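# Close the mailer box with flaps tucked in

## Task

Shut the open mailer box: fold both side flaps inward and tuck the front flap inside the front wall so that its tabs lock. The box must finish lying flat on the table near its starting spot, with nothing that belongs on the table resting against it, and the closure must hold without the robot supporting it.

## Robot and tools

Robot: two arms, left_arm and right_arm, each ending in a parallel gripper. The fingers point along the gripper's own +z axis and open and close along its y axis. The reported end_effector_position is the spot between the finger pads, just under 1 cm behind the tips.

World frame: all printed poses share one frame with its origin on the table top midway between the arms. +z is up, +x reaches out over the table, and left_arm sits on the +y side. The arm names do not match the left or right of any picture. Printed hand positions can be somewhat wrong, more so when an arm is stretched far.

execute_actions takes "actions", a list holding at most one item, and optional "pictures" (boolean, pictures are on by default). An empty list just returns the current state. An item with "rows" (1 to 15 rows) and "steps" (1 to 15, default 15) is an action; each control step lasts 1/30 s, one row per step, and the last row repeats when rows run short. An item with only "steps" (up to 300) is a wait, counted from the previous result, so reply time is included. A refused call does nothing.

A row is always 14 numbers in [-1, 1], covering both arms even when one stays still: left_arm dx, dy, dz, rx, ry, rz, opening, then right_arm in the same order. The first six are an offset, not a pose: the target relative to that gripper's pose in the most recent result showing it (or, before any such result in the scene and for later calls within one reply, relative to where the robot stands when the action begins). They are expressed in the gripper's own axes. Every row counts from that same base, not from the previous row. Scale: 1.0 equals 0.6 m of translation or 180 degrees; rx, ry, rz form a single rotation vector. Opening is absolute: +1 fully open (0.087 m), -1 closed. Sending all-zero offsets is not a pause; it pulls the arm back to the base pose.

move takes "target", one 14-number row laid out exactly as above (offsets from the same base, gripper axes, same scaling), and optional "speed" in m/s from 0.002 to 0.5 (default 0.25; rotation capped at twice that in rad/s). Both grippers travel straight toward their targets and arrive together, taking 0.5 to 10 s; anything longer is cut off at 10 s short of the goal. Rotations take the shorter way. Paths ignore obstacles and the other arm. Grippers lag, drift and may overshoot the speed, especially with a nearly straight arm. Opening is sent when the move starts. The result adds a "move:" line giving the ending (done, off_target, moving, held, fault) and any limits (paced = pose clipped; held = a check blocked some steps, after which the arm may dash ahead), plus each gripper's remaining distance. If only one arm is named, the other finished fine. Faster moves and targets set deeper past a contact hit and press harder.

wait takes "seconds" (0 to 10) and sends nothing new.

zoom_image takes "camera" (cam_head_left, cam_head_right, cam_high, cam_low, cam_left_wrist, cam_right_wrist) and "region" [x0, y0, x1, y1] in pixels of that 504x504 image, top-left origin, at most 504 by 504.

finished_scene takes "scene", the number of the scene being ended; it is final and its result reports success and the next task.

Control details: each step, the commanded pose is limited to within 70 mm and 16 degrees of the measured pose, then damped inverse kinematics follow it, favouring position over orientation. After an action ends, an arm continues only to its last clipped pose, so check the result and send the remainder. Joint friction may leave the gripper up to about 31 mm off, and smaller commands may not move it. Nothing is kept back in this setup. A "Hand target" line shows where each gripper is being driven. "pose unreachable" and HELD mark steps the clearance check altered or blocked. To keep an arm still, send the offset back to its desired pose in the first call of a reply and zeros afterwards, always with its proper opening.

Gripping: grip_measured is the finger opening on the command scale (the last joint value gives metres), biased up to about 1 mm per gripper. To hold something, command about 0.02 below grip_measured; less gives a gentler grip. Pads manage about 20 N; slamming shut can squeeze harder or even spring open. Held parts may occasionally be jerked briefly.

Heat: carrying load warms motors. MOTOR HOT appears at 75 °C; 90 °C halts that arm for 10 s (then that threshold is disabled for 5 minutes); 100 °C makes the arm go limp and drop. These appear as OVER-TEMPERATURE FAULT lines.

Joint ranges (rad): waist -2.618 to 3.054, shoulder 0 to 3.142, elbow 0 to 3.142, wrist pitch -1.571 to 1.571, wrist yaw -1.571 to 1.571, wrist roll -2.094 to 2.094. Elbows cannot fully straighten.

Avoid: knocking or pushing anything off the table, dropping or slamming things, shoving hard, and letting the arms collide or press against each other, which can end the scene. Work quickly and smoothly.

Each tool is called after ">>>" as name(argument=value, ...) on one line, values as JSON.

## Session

>>> execute_actions(actions=[])

Scene clock: 0.00 s of 5140.00 s.
left_arm: end_effector_position=(+0.3128, +0.5508, +0.2517) grip_measured=+0.979 end_effector_quat_wxyz=(-0.541, +0.589, -0.517, +0.305) | right_arm: end_effector_position=(+0.1221, -0.0676, +0.2941) grip_measured=+1.000 end_effector_quat_wxyz=(-0.127, +0.063, +0.914, +0.379)
Joint positions: left_arm=[ 1.178  1.269  0.853  0.125  0.652 -1.185  0.087] | right_arm=[ 0.769  1.43   1.569 -1.256 -0.712  1.033  0.087]
Joint velocities: left_arm=[-0.012 -0.017  0.007  0.007 -0.007  0.037  0.   ] | right_arm=[ 0.007 -0.012 -0.012 -0.066 -0.007 -0.051  0.   ]
Motor temperatures (°C, as the motors report them): left_arm=[22 28 27 26 21 22] | right_arm=[21 27 26 27 22 22]
Hand target (left_arm): +0.313, +0.551, +0.252; -0.541, +0.589, -0.517, +0.305
Hand target (right_arm): +0.122, -0.068, +0.294; -0.127, +0.063, +0.914, +0.379
camera_calibration (this result's frames):
cam_left_wrist: T_world_to_cam=[[0.276819, -0.127196, 0.952467, -0.256787], [-0.538831, -0.84125, 0.0442593, 0.637252], [0.795633, -0.525471, -0.301411, 0.257281], [0, 0, 0, 1]] pos_world=[0.209753, 0.63862, 0.293924]
cam_right_wrist: T_world_to_cam=[[-0.201781, -0.718916, -0.665165, 0.167144], [-0.479183, -0.519841, 0.707212, -0.162368], [-0.854206, 0.461437, -0.239599, 0.345988], [0, 0, 0, 1]] pos_world=[0.251467, -0.123895, 0.308904]

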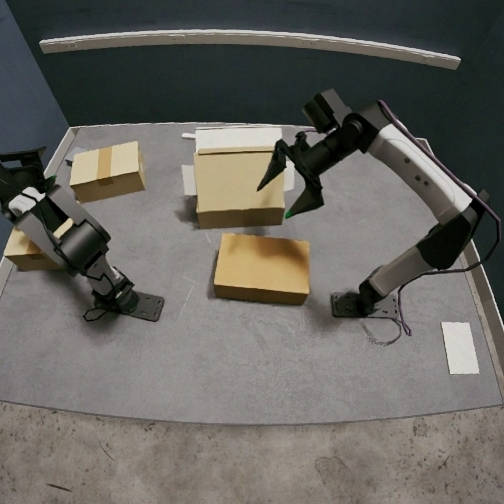

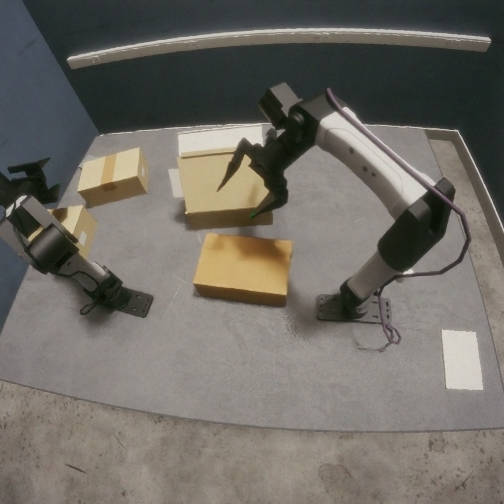

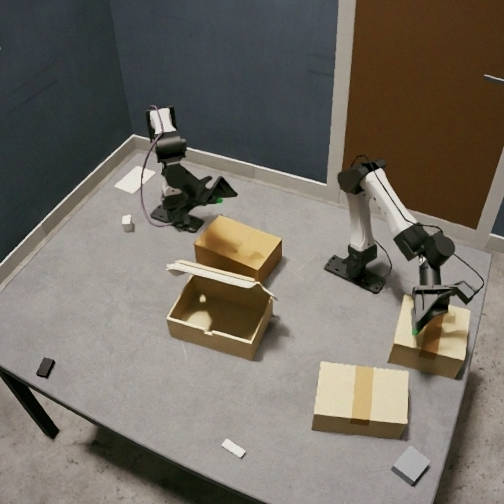

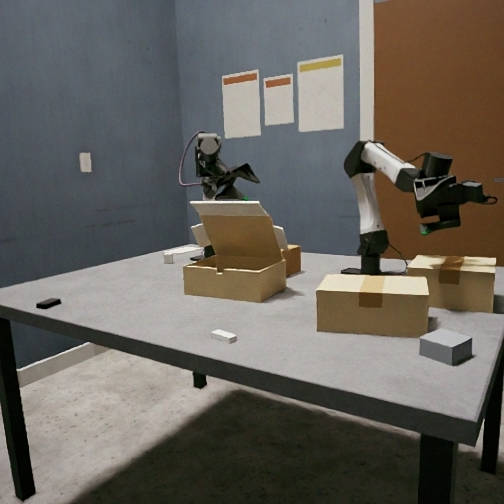

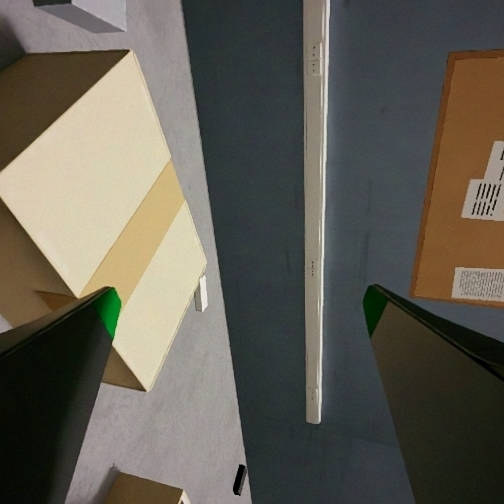

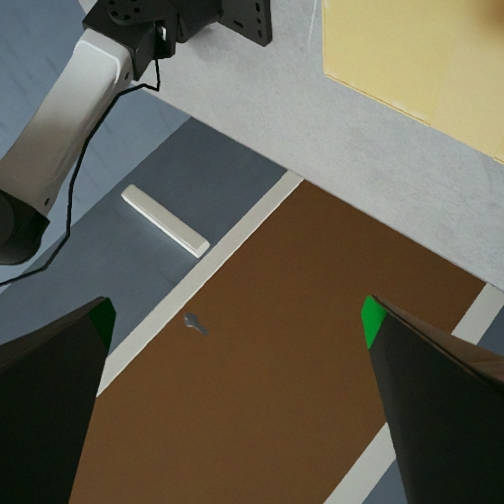

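>>> move(target=[0.563,0.066,-0.038,-0.012,0.56,0.187,-1, -0.487,-0.268,-0.102,-0.072,-0.051,-0.075,-1], speed=0.3)

Scene clock: 15.13 s of 5140.00 s.
left_arm: end_effector_position=(+0.3810, +0.2287, +0.1638) grip_measured=-1.000 end_effector_quat_wxyz=(+0.027, +0.005, +0.863, -0.505) | right_arm: end_effector_position=(+0.3761, -0.2288, +0.1463) grip_measured=-0.985 end_effector_quat_wxyz=(+0.002, +0.002, +0.874, +0.485)
Joint positions: left_arm=[ 0.335  2.237  2.009 -1.552  1.047  0.301  0.   ] | right_arm=[-0.003  2.145  1.817 -1.309 -1.012 -0.081  0.001]
Joint velocities: left_arm=[-0.007  0.007 -0.002  0.007  0.022  0.066  0.   ] | right_arm=[-0.027  0.007  0.017  0.037 -0.022 -0.007 -0.001]
Motor temperatures (°C, as the motors report them): left_arm=[22 29 29 29 21 22] | right_arm=[21 27 27 27 22 22]
Hand target (left_arm): +0.380, +0.230, +0.160; +0.017, +0.003, +0.865, -0.502
Hand target (right_arm): +0.379, -0.230, +0.149; +0.003, +0.001, +0.872, +0.489
Off the commanded pose (left_arm): 0.013 m, 4 deg.
Off the commanded pose (right_arm): 0.004 m, 0 deg.
joint sent to its limit (left arm) — the command would take joint 4 (wrist pitch) past its lower limit, so that joint was sent only as far as its limit.
After step 90, 8.37 s passed at rest.
move: off_target (left_arm)
camera_calibration (this result's frames):
cam_left_wrist: T_world_to_cam=[[-0.0447276, -0.486863, 0.872333, -0.0149919], [-0.661538, 0.668752, 0.339322, 0.0599766], [-0.748577, -0.561904, -0.35199, 0.612278], [0, 0, 0, 1]] pos_world=[0.497344, 0.296633, 0.208242]
cam_right_wrist: T_world_to_cam=[[0.00492952, -0.546333, -0.837554, -0.00893006], [-0.652203, -0.636662, 0.411453, 0.0616944], [-0.758029, 0.544226, -0.359458, 0.602232], [0, 0, 0, 1]] pos_world=[0.49679, -0.293351, 0.183613]

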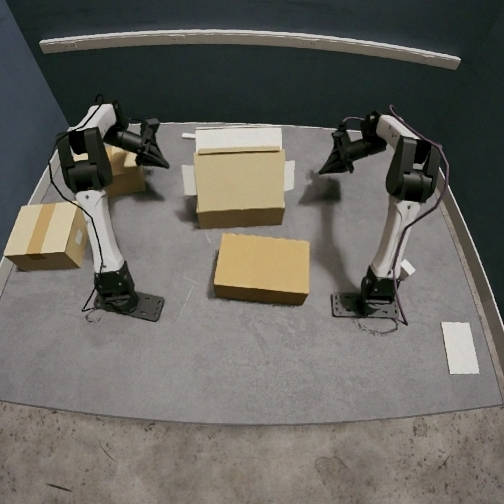

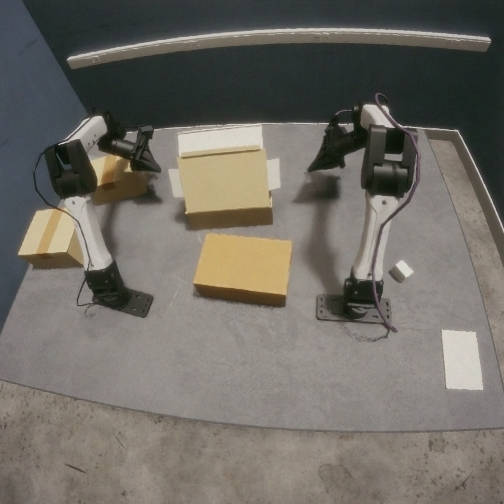

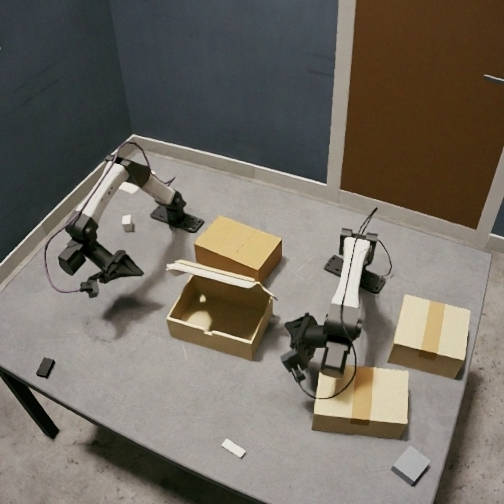

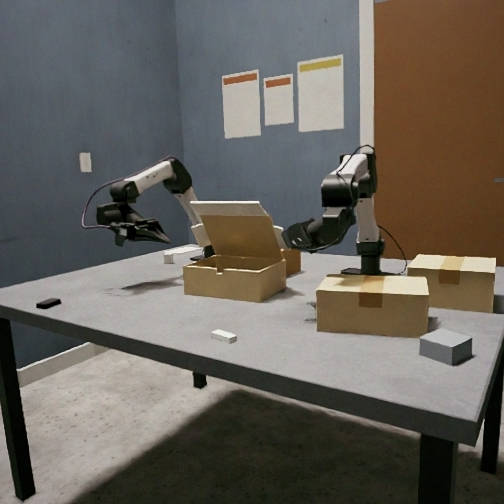

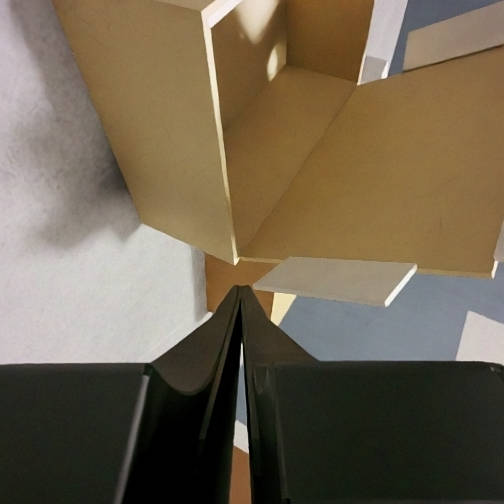

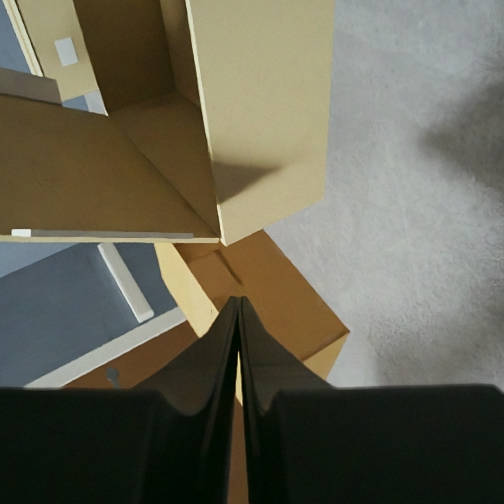

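>>> move(target=[0.133,-0.038,-0.021,0,0,0,-1, -0.025,0.057,-0.035,0,0,0,-1], speed=0.15)

>>> move(target=[0,-0.037,0.065,0,0,0,-1, 0,0.141,0.227,0,0,0,-1], speed=0.15)

>>> move(target=[0,0,0,0,0,0,-1, 0.067,0,0,0,0,0,-1], speed=0.05)

Scene clock: 24.43 s of 5140.00 s.
left_arm: end_effector_position=(+0.3039, +0.2237, +0.1932) grip_measured=-1.000 end_effector_quat_wxyz=(+0.032, +0.011, +0.862, -0.506) | right_arm: end_effector_position=(+0.3905, -0.2294, +0.1860) grip_measured=-0.985 end_effector_quat_wxyz=(+0.009, -0.000, +0.875, +0.485)
Joint positions: left_arm=[ 0.359  1.913  1.636 -1.54   1.047  0.358  0.   ] | right_arm=[-0.003  2.2    2.065 -1.485 -1.012 -0.076  0.001]
Joint velocities: left_arm=[-0.007 -0.002  0.012 -0.007 -0.037 -0.037  0.   ] | right_arm=[-0.007  0.002 -0.022 -0.037 -0.037  0.051 -0.   ]
Motor temperatures (°C, as the motors report them): left_arm=[22 32 30 27 21 22] | right_arm=[21 29 28 27 22 22]
Hand target (left_arm): +0.301, +0.227, +0.188; +0.027, +0.005, +0.863, -0.504
Hand target (right_arm): +0.391, -0.228, +0.187; +0.003, +0.002, +0.874, +0.485
Off the commanded pose (left_arm): 0.009 m, 1 deg.
Off the commanded pose (right_arm): 0.001 m, 1 deg.
After step 90, 5.13 s passed at rest.
move: done
camera_calibration (this result's frames):
cam_left_wrist: T_world_to_cam=[[-0.0591994, -0.483479, 0.873352, -0.0431], [-0.663378, 0.672812, 0.327496, 0.00431803], [-0.745939, -0.559975, -0.36056, 0.56252], [0, 0, 0, 1]] pos_world=[0.419918, 0.291253, 0.239049]
cam_right_wrist: T_world_to_cam=[[0.0143284, -0.547009, -0.837004, 0.0200048], [-0.659144, -0.634623, 0.403463, 0.0590307], [-0.75188, 0.545926, -0.369651, 0.627608], [0, 0, 0, 1]] pos_world=[0.510509, -0.294222, 0.224923]

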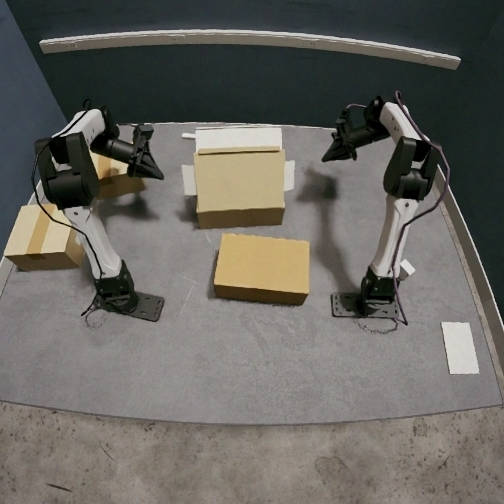

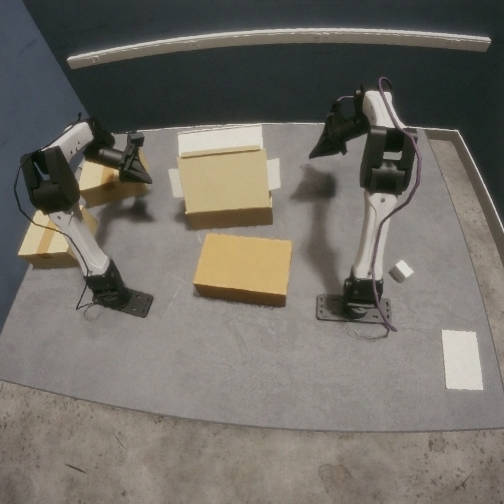

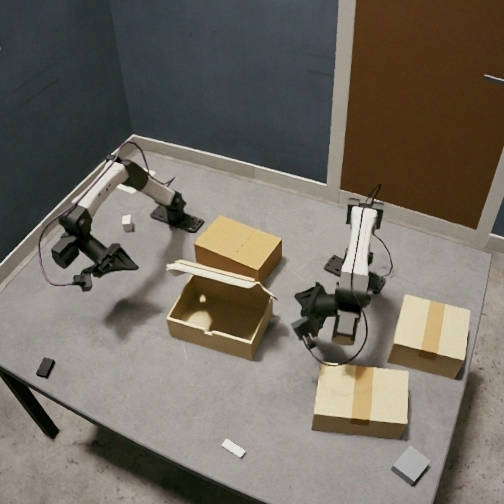

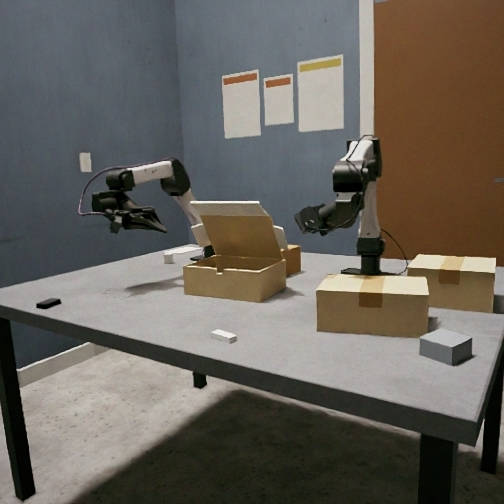

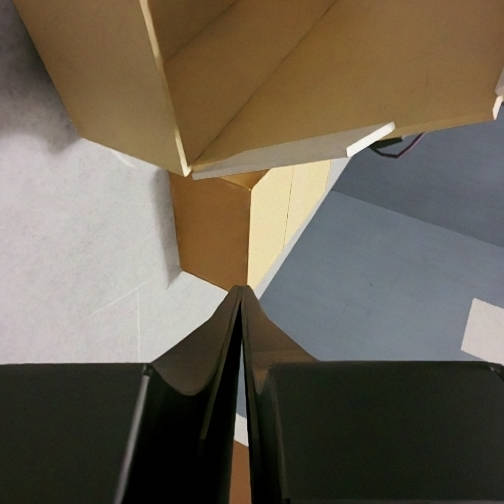

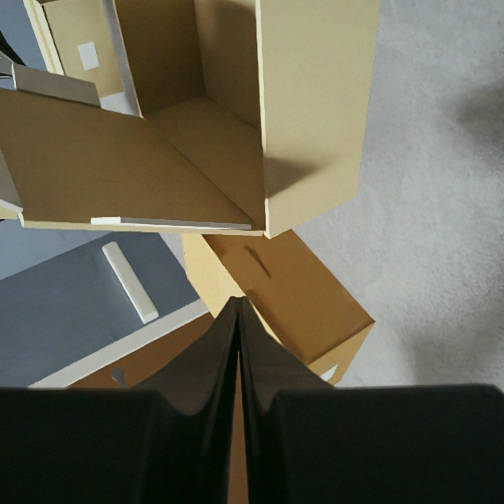

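Scene clock: 26.17 s of 5140.00 s.
left_arm: end_effector_position=(+0.3076, +0.1812, +0.1975) grip_measured=-1.000 end_effector_quat_wxyz=(+0.036, +0.013, +0.861, -0.507) | right_arm: end_effector_position=(+0.3919, -0.0692, +0.1767) grip_measured=-0.985 end_effector_quat_wxyz=(-0.005, -0.002, +0.877, +0.481)
Joint positions: left_arm=[ 0.235  1.838  1.563 -1.316  1.066  0.108  0.   ] | right_arm=[ 0.364  2.16   1.939 -0.907 -0.934  0.54   0.001]
Joint velocities: left_arm=[ 0.007 -0.012  0.007  0.037 -0.037 -0.022  0.   ] | right_arm=[ 0.022  0.007 -0.017  0.022  0.037  0.022  0.001]
Motor temperatures (°C, as the motors report them): left_arm=[22 32 30 27 21 22] | right_arm=[21 29 28 27 22 22]
Hand target (left_arm): +0.304, +0.179, +0.194; +0.031, +0.012, +0.861, -0.508
Hand target (right_arm): +0.392, -0.071, +0.183; +0.006, -0.002, +0.876, +0.483
Off the commanded pose (left_arm): 0.006 m, 0 deg.
Off the commanded pose (right_arm): 0.009 m, 2 deg.
move: done
camera_calibration (this result's frames):
cam_left_wrist: T_world_to_cam=[[-0.065983, -0.481863, 0.873759, -0.0654228], [-0.666168, 0.673207, 0.320956, 0.03603], [-0.742877, -0.560892, -0.365422, 0.543256], [0, 0, 0, 1]] pos_world=[0.423258, 0.248927, 0.244117]
cam_right_wrist: T_world_to_cam=[[0.00535894, -0.554143, -0.832404, 0.10213], [-0.639567, -0.6418, 0.423138, 0.153724], [-0.768717, 0.530111, -0.357851, 0.541171], [0, 0, 0, 1]] pos_world=[0.513776, -0.131626, 0.213625]

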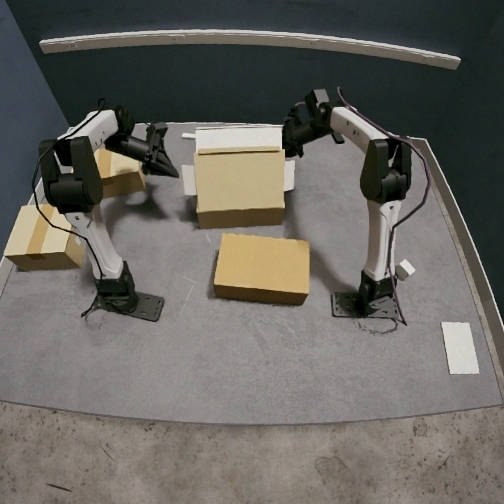

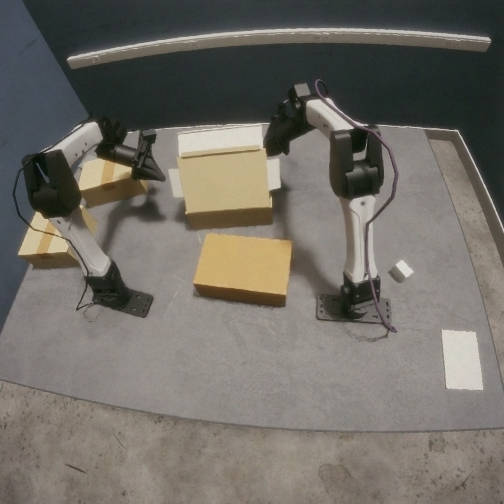

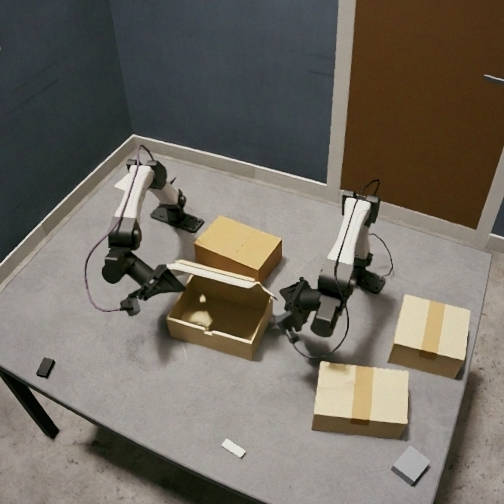

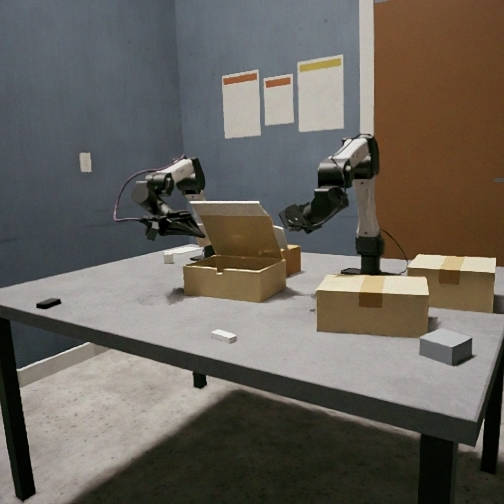

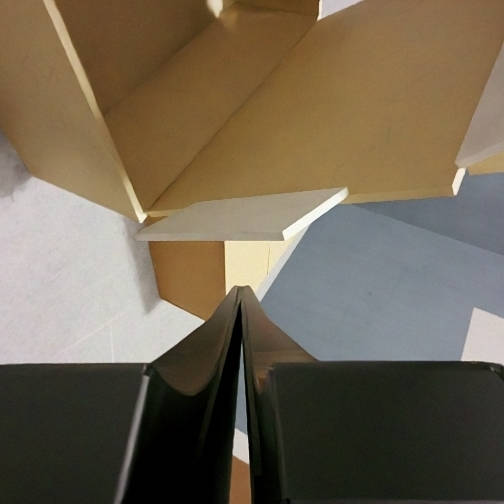

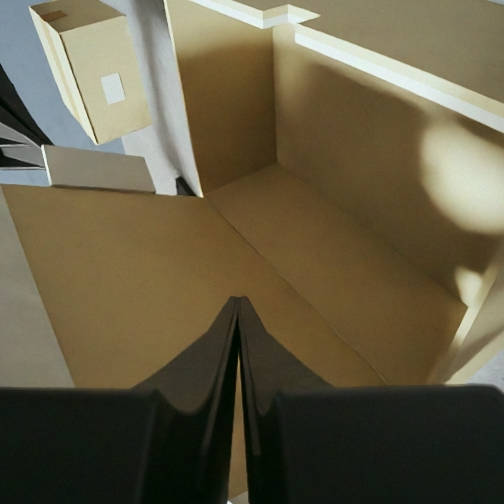

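Scene clock: 27.23 s of 5140.00 s.
left_arm: end_effector_position=(+0.3076, +0.1812, +0.1975) grip_measured=-1.000 end_effector_quat_wxyz=(+0.036, +0.013, +0.861, -0.507) | right_arm: end_effector_position=(+0.3538, -0.0714, +0.1717) grip_measured=-0.985 end_effector_quat_wxyz=(-0.015, +0.001, +0.878, +0.479)
Joint positions: left_arm=[ 0.235  1.838  1.563 -1.316  1.066  0.108  0.   ] | right_arm=[ 0.387  2.014  1.695 -0.807 -0.927  0.57   0.001]
Joint velocities: left_arm=[-0.012 -0.012 -0.002  0.007  0.007  0.037  0.   ] | right_arm=[-0.012 -0.002 -0.012  0.051 -0.022 -0.007 -0.   ]
Motor temperatures (°C, as the motors report them): left_arm=[22 32 30 27 21 22] | right_arm=[21 30 28 27 22 22]
Hand target (left_arm): +0.308, +0.181, +0.197; +0.036, +0.013, +0.861, -0.507
Hand target (right_arm): +0.351, -0.069, +0.176; -0.006, -0.003, +0.877, +0.481
Off the commanded pose (left_arm): 0.000 m, 0 deg.
Off the commanded pose (right_arm): 0.006 m, 1 deg.
move: done
camera_calibration (this result's frames):
cam_left_wrist: T_world_to_cam=[[-0.065983, -0.481863, 0.873759, -0.0654228], [-0.666168, 0.673207, 0.320956, 0.03603], [-0.742877, -0.560892, -0.365422, 0.543256], [0, 0, 0, 1]] pos_world=[0.423258, 0.248927, 0.244117]
cam_right_wrist: T_world_to_cam=[[-0.00947124, -0.558551, -0.829416, 0.101308], [-0.628274, -0.641966, 0.439491, 0.123251], [-0.777935, 0.525263, -0.344843, 0.511937], [0, 0, 0, 1]] pos_world=[0.476649, -0.133193, 0.206397]

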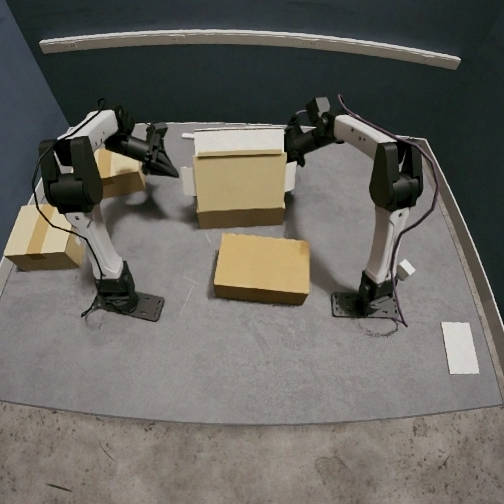

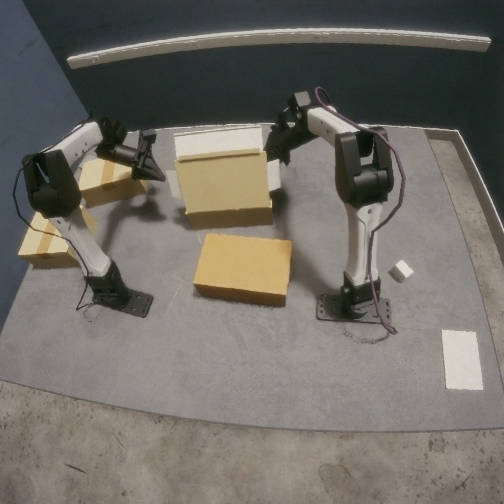

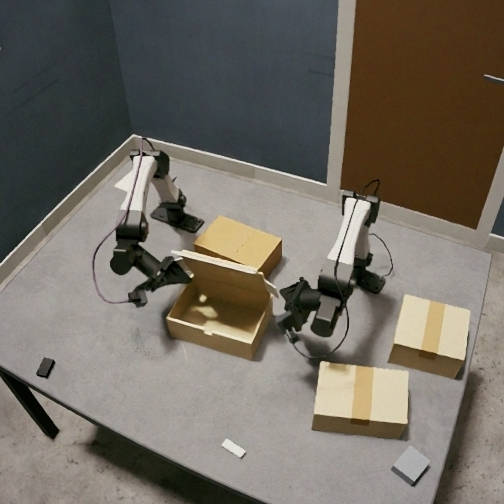

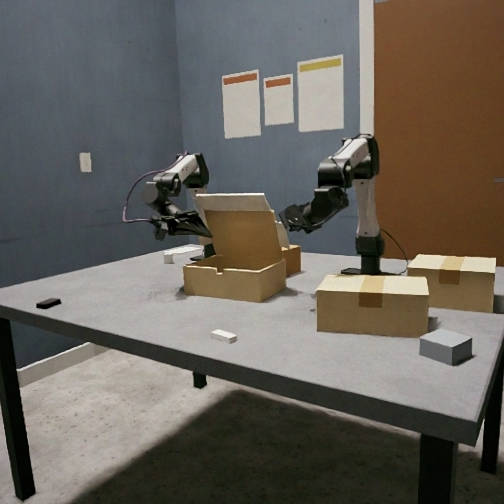

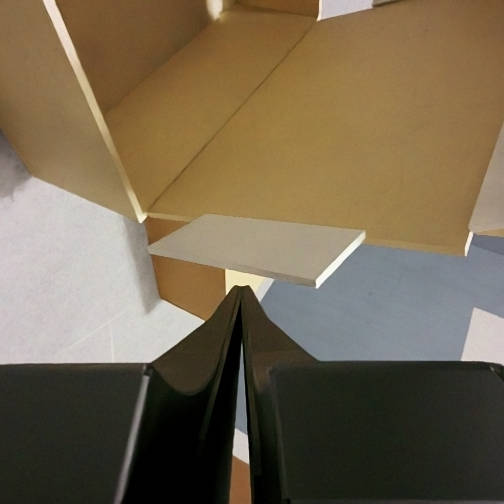

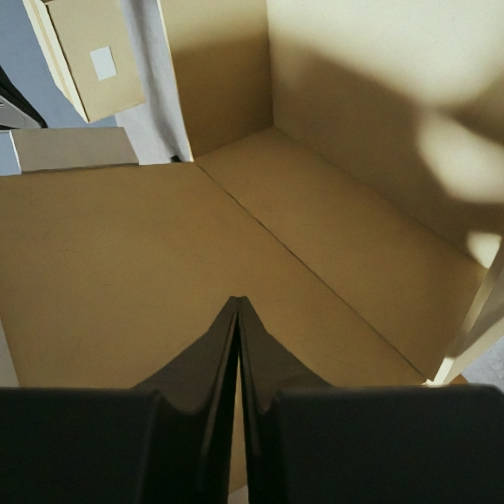

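>>> move(target=[0,0,0.042,0,0,0,-1, 0,0,0,0,0,0,-1], speed=0.05)

>>> move(target=[-0.085,0.029,0.016,0,0,0,-1, 0,0,0,0,0,0,-1], speed=0.05)

>>> move(target=[0,-0.045,0.08,0,0,0,-1, 0,0,0,0,0,0,-1], speed=0.05)

Scene clock: 30.47 s of 5140.00 s.
left_arm: end_effector_position=(+0.3119, +0.1621, +0.1889) grip_measured=-1.000 end_effector_quat_wxyz=(+0.039, +0.014, +0.860, -0.508) | right_arm: end_effector_position=(+0.3548, -0.0710, +0.1718) grip_measured=-0.985 end_effector_quat_wxyz=(-0.012, +0.001, +0.878, +0.479)
Joint positions: left_arm=[ 0.179  1.818  1.503 -1.165  1.066 -0.01   0.   ] | right_arm=[ 0.387  2.014  1.695 -0.8   -0.926  0.573  0.001]
Joint velocities: left_arm=[-0.022 -0.002 -0.017 -0.022  0.007 -0.037  0.   ] | right_arm=[-0.022 -0.007 -0.022  0.022 -0.007  0.066  0.   ]
Motor temperatures (°C, as the motors report them): left_arm=[22 33 30 27 21 22] | right_arm=[21 31 28 27 22 22]
Hand target (left_arm): +0.309, +0.159, +0.185; +0.035, +0.013, +0.861, -0.508
Hand target (right_arm): +0.354, -0.071, +0.172; -0.015, +0.001, +0.878, +0.479
Off the commanded pose (left_arm): 0.006 m, 0 deg.
Off the commanded pose (right_arm): 0.001 m, 0 deg.
move: done
camera_calibration (this result's frames):
cam_left_wrist: T_world_to_cam=[[-0.0719313, -0.480438, 0.874074, -0.0652969], [-0.669358, 0.672948, 0.314804, 0.0566475], [-0.73945, -0.562424, -0.369991, 0.532598], [0, 0, 0, 1]] pos_world=[0.42705, 0.230054, 0.236298]
cam_right_wrist: T_world_to_cam=[[-0.00706147, -0.557585, -0.83009, 0.10091], [-0.631362, -0.641244, 0.436105, 0.125837], [-0.775456, 0.527167, -0.34751, 0.512345], [0, 0, 0, 1]] pos_world=[0.477462, -0.133133, 0.206931]

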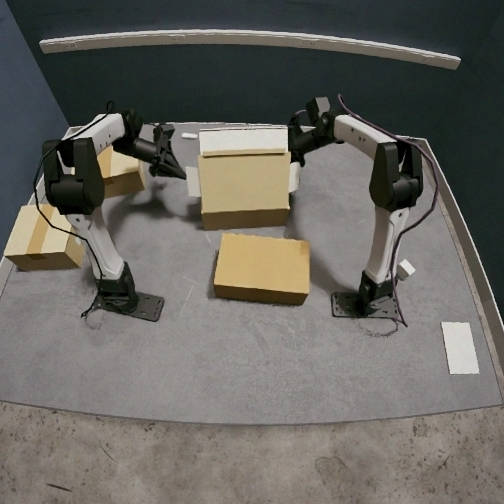

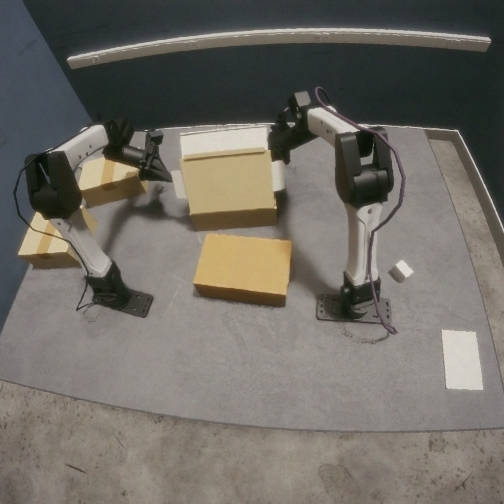

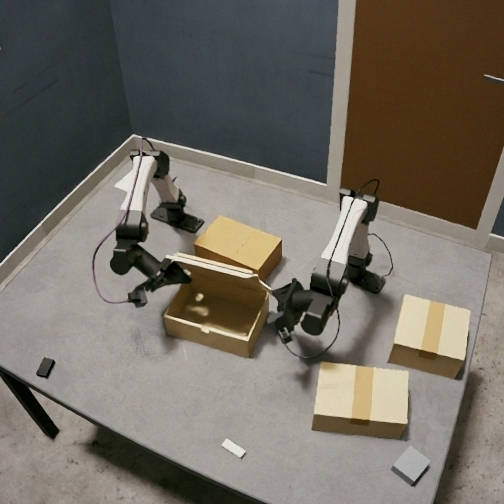

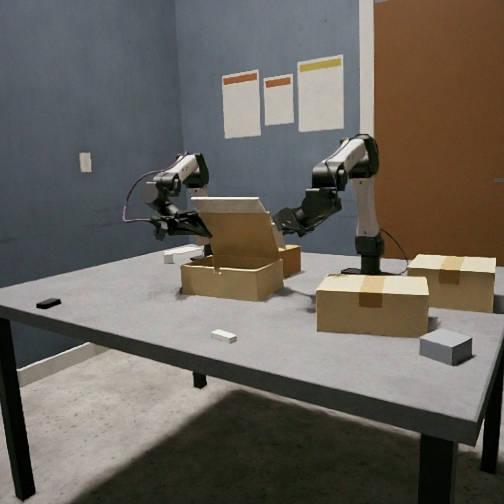

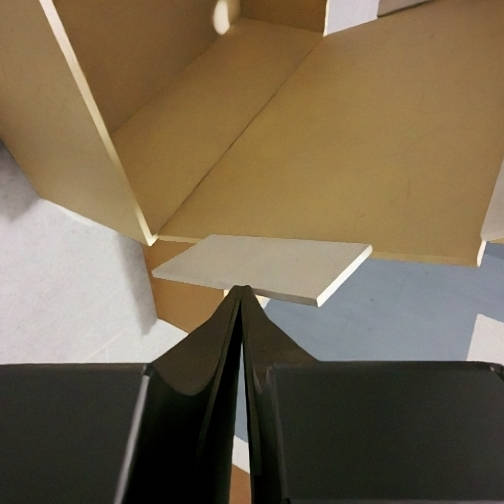

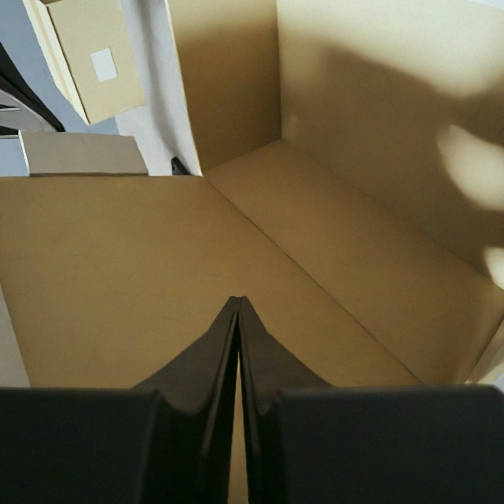

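Scene clock: 31.87 s of 5140.00 s.
left_arm: end_effector_position=(+0.3613, +0.1627, +0.1748) grip_measured=-1.000 end_effector_quat_wxyz=(+0.044, +0.017, +0.860, -0.508) | right_arm: end_effector_position=(+0.3548, -0.0710, +0.1718) grip_measured=-0.985 end_effector_quat_wxyz=(-0.012, +0.001, +0.878, +0.479)
Joint positions: left_arm=[ 0.179  2.009  1.705 -1.165  1.066 -0.01   0.   ] | right_arm=[ 0.387  2.014  1.695 -0.8   -0.926  0.573  0.001]
Joint velocities: left_arm=[ 0.002  0.022  0.012  0.037  0.066 -0.081  0.   ] | right_arm=[-0.012 -0.002 -0.012 -0.037  0.051 -0.022 -0.001]
Motor temperatures (°C, as the motors report them): left_arm=[22 33 30 27 21 22] | right_arm=[21 31 28 27 22 22]
Hand target (left_arm): +0.364, +0.164, +0.172; +0.039, +0.014, +0.860, -0.508
Hand target (right_arm): +0.355, -0.071, +0.172; -0.012, +0.001, +0.878, +0.479
Off the commanded pose (left_arm): 0.003 m, 1 deg.
Off the commanded pose (right_arm): 0.000 m, 0 deg.
move: done
camera_calibration (this result's frames):
cam_left_wrist: T_world_to_cam=[[-0.0822152, -0.48055, 0.873105, -0.0452654], [-0.673172, 0.67279, 0.30691, 0.0966041], [-0.734901, -0.562517, -0.378806, 0.564161], [0, 0, 0, 1]] pos_world=[0.475912, 0.230604, 0.22358]
cam_right_wrist: T_world_to_cam=[[-0.00706147, -0.557585, -0.83009, 0.10091], [-0.631362, -0.641244, 0.436105, 0.125837], [-0.775456, 0.527167, -0.34751, 0.512345], [0, 0, 0, 1]] pos_world=[0.477462, -0.133133, 0.206931]

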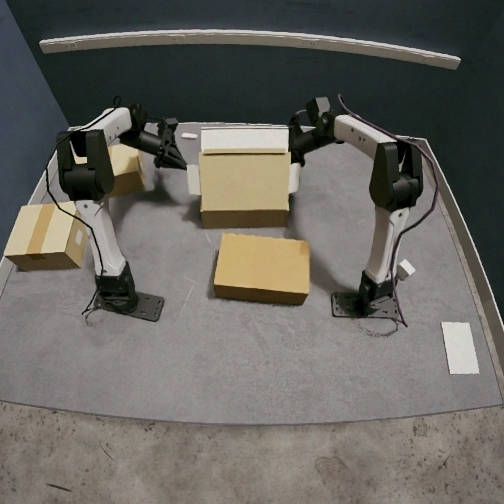

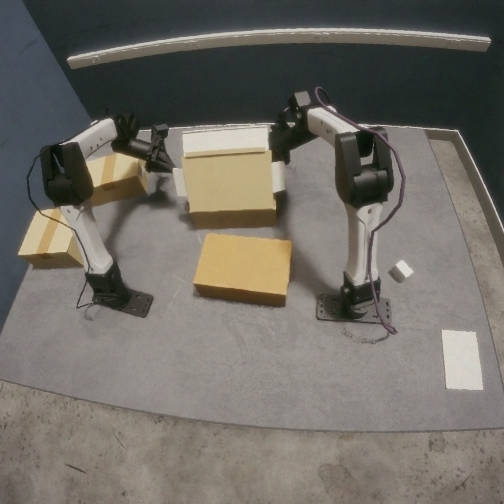

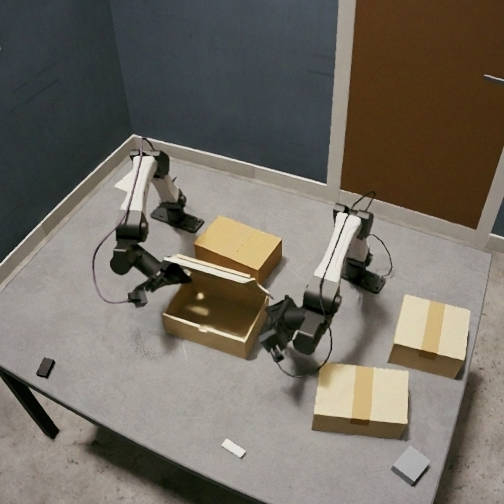

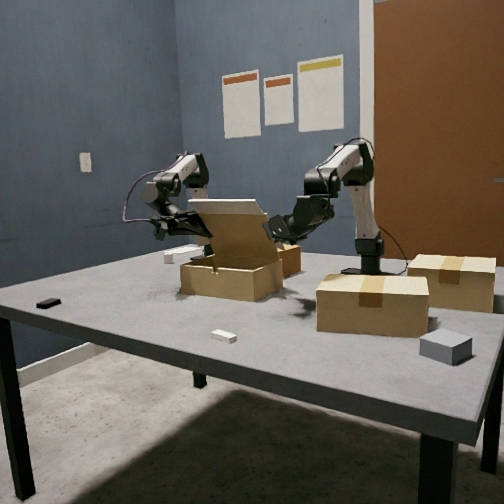

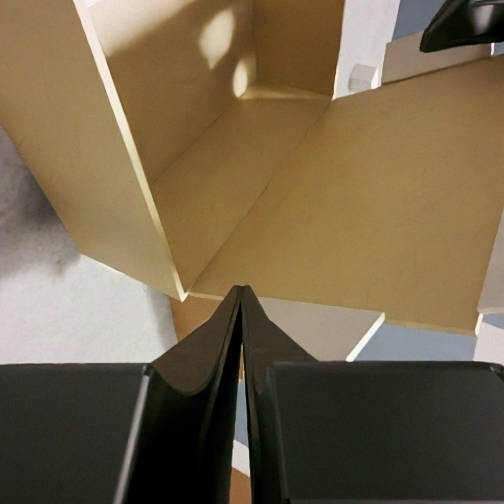

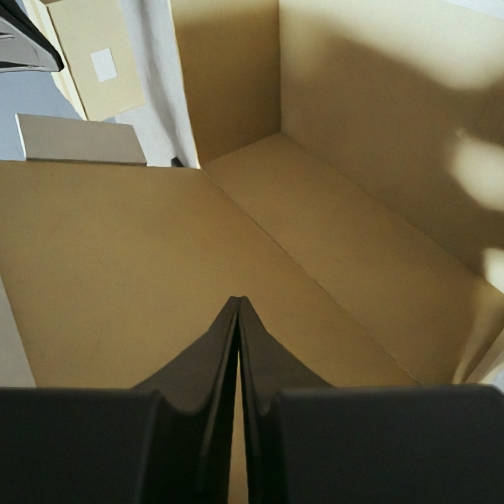

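Scene clock: 33.37 s of 5140.00 s.
left_arm: end_effector_position=(+0.3654, +0.1089, +0.1812) grip_measured=-1.000 end_effector_quat_wxyz=(+0.048, +0.022, +0.857, -0.513) | right_arm: end_effector_position=(+0.3548, -0.0710, +0.1718) grip_measured=-0.985 end_effector_quat_wxyz=(-0.012, +0.001, +0.878, +0.479)
Joint positions: left_arm=[ 0.046  1.967  1.649 -0.91   1.05  -0.271  0.   ] | right_arm=[ 0.387  2.014  1.695 -0.8   -0.926  0.573  0.001]
Joint velocities: left_arm=[-0.002 -0.017  0.012  0.022 -0.051 -0.081  0.   ] | right_arm=[-0.002 -0.012 -0.012 -0.037 -0.051  0.007 -0.   ]
Motor temperatures (°C, as the motors report them): left_arm=[22 33 30 27 21 22] | right_arm=[21 31 28 27 22 22]
Hand target (left_arm): +0.362, +0.108, +0.176; +0.043, +0.018, +0.859, -0.509
Hand target (right_arm): +0.355, -0.071, +0.172; -0.012, +0.001, +0.878, +0.479
Off the commanded pose (left_arm): 0.007 m, 1 deg.
Off the commanded pose (right_arm): 0.000 m, 0 deg.
move: done
camera_calibration (this result's frames):
cam_left_wrist: T_world_to_cam=[[-0.0947099, -0.468763, 0.878232, -0.073995], [-0.673094, 0.680138, 0.290441, 0.135752], [-0.733467, -0.563625, -0.379937, 0.539159], [0, 0, 0, 1]] pos_world=[0.479822, 0.176867, 0.230403]
cam_right_wrist: T_world_to_cam=[[-0.00706147, -0.557585, -0.83009, 0.10091], [-0.631362, -0.641244, 0.436105, 0.125837], [-0.775456, 0.527167, -0.34751, 0.512345], [0, 0, 0, 1]] pos_world=[0.477462, -0.133133, 0.206931]

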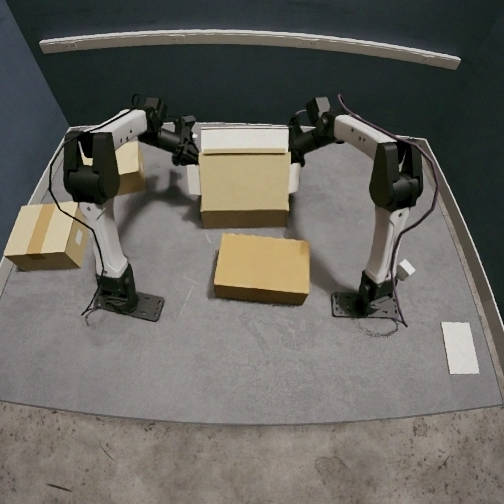

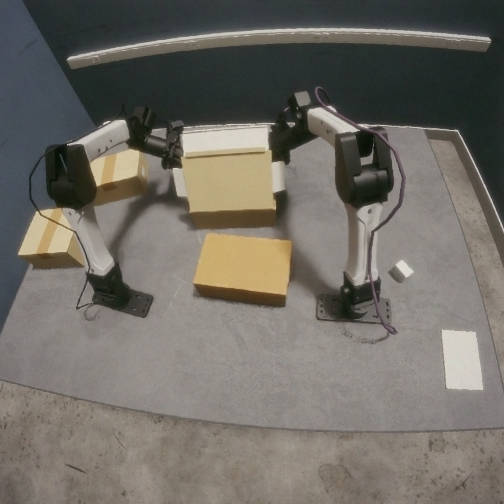

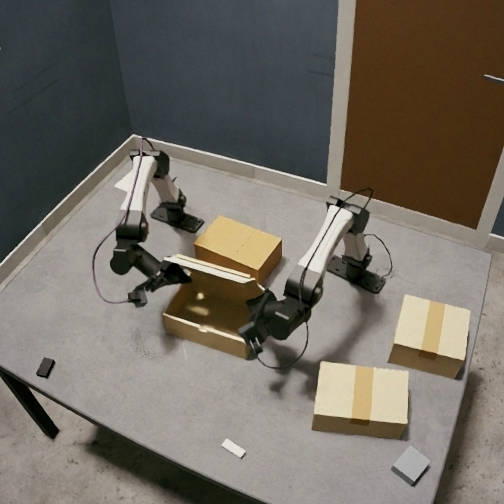

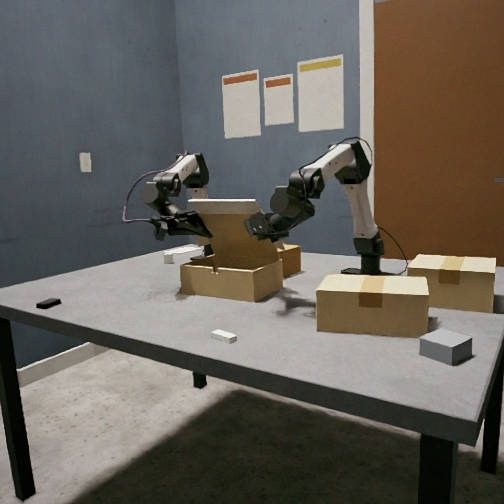

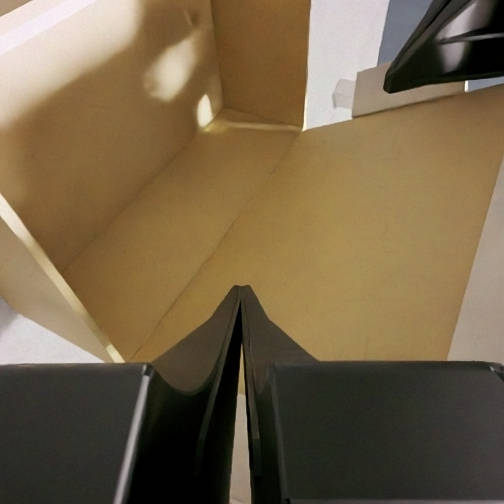

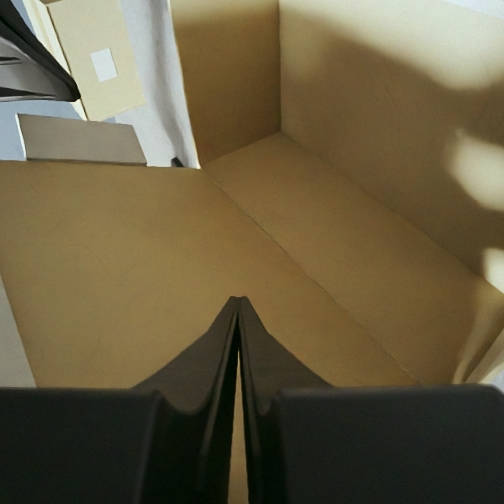

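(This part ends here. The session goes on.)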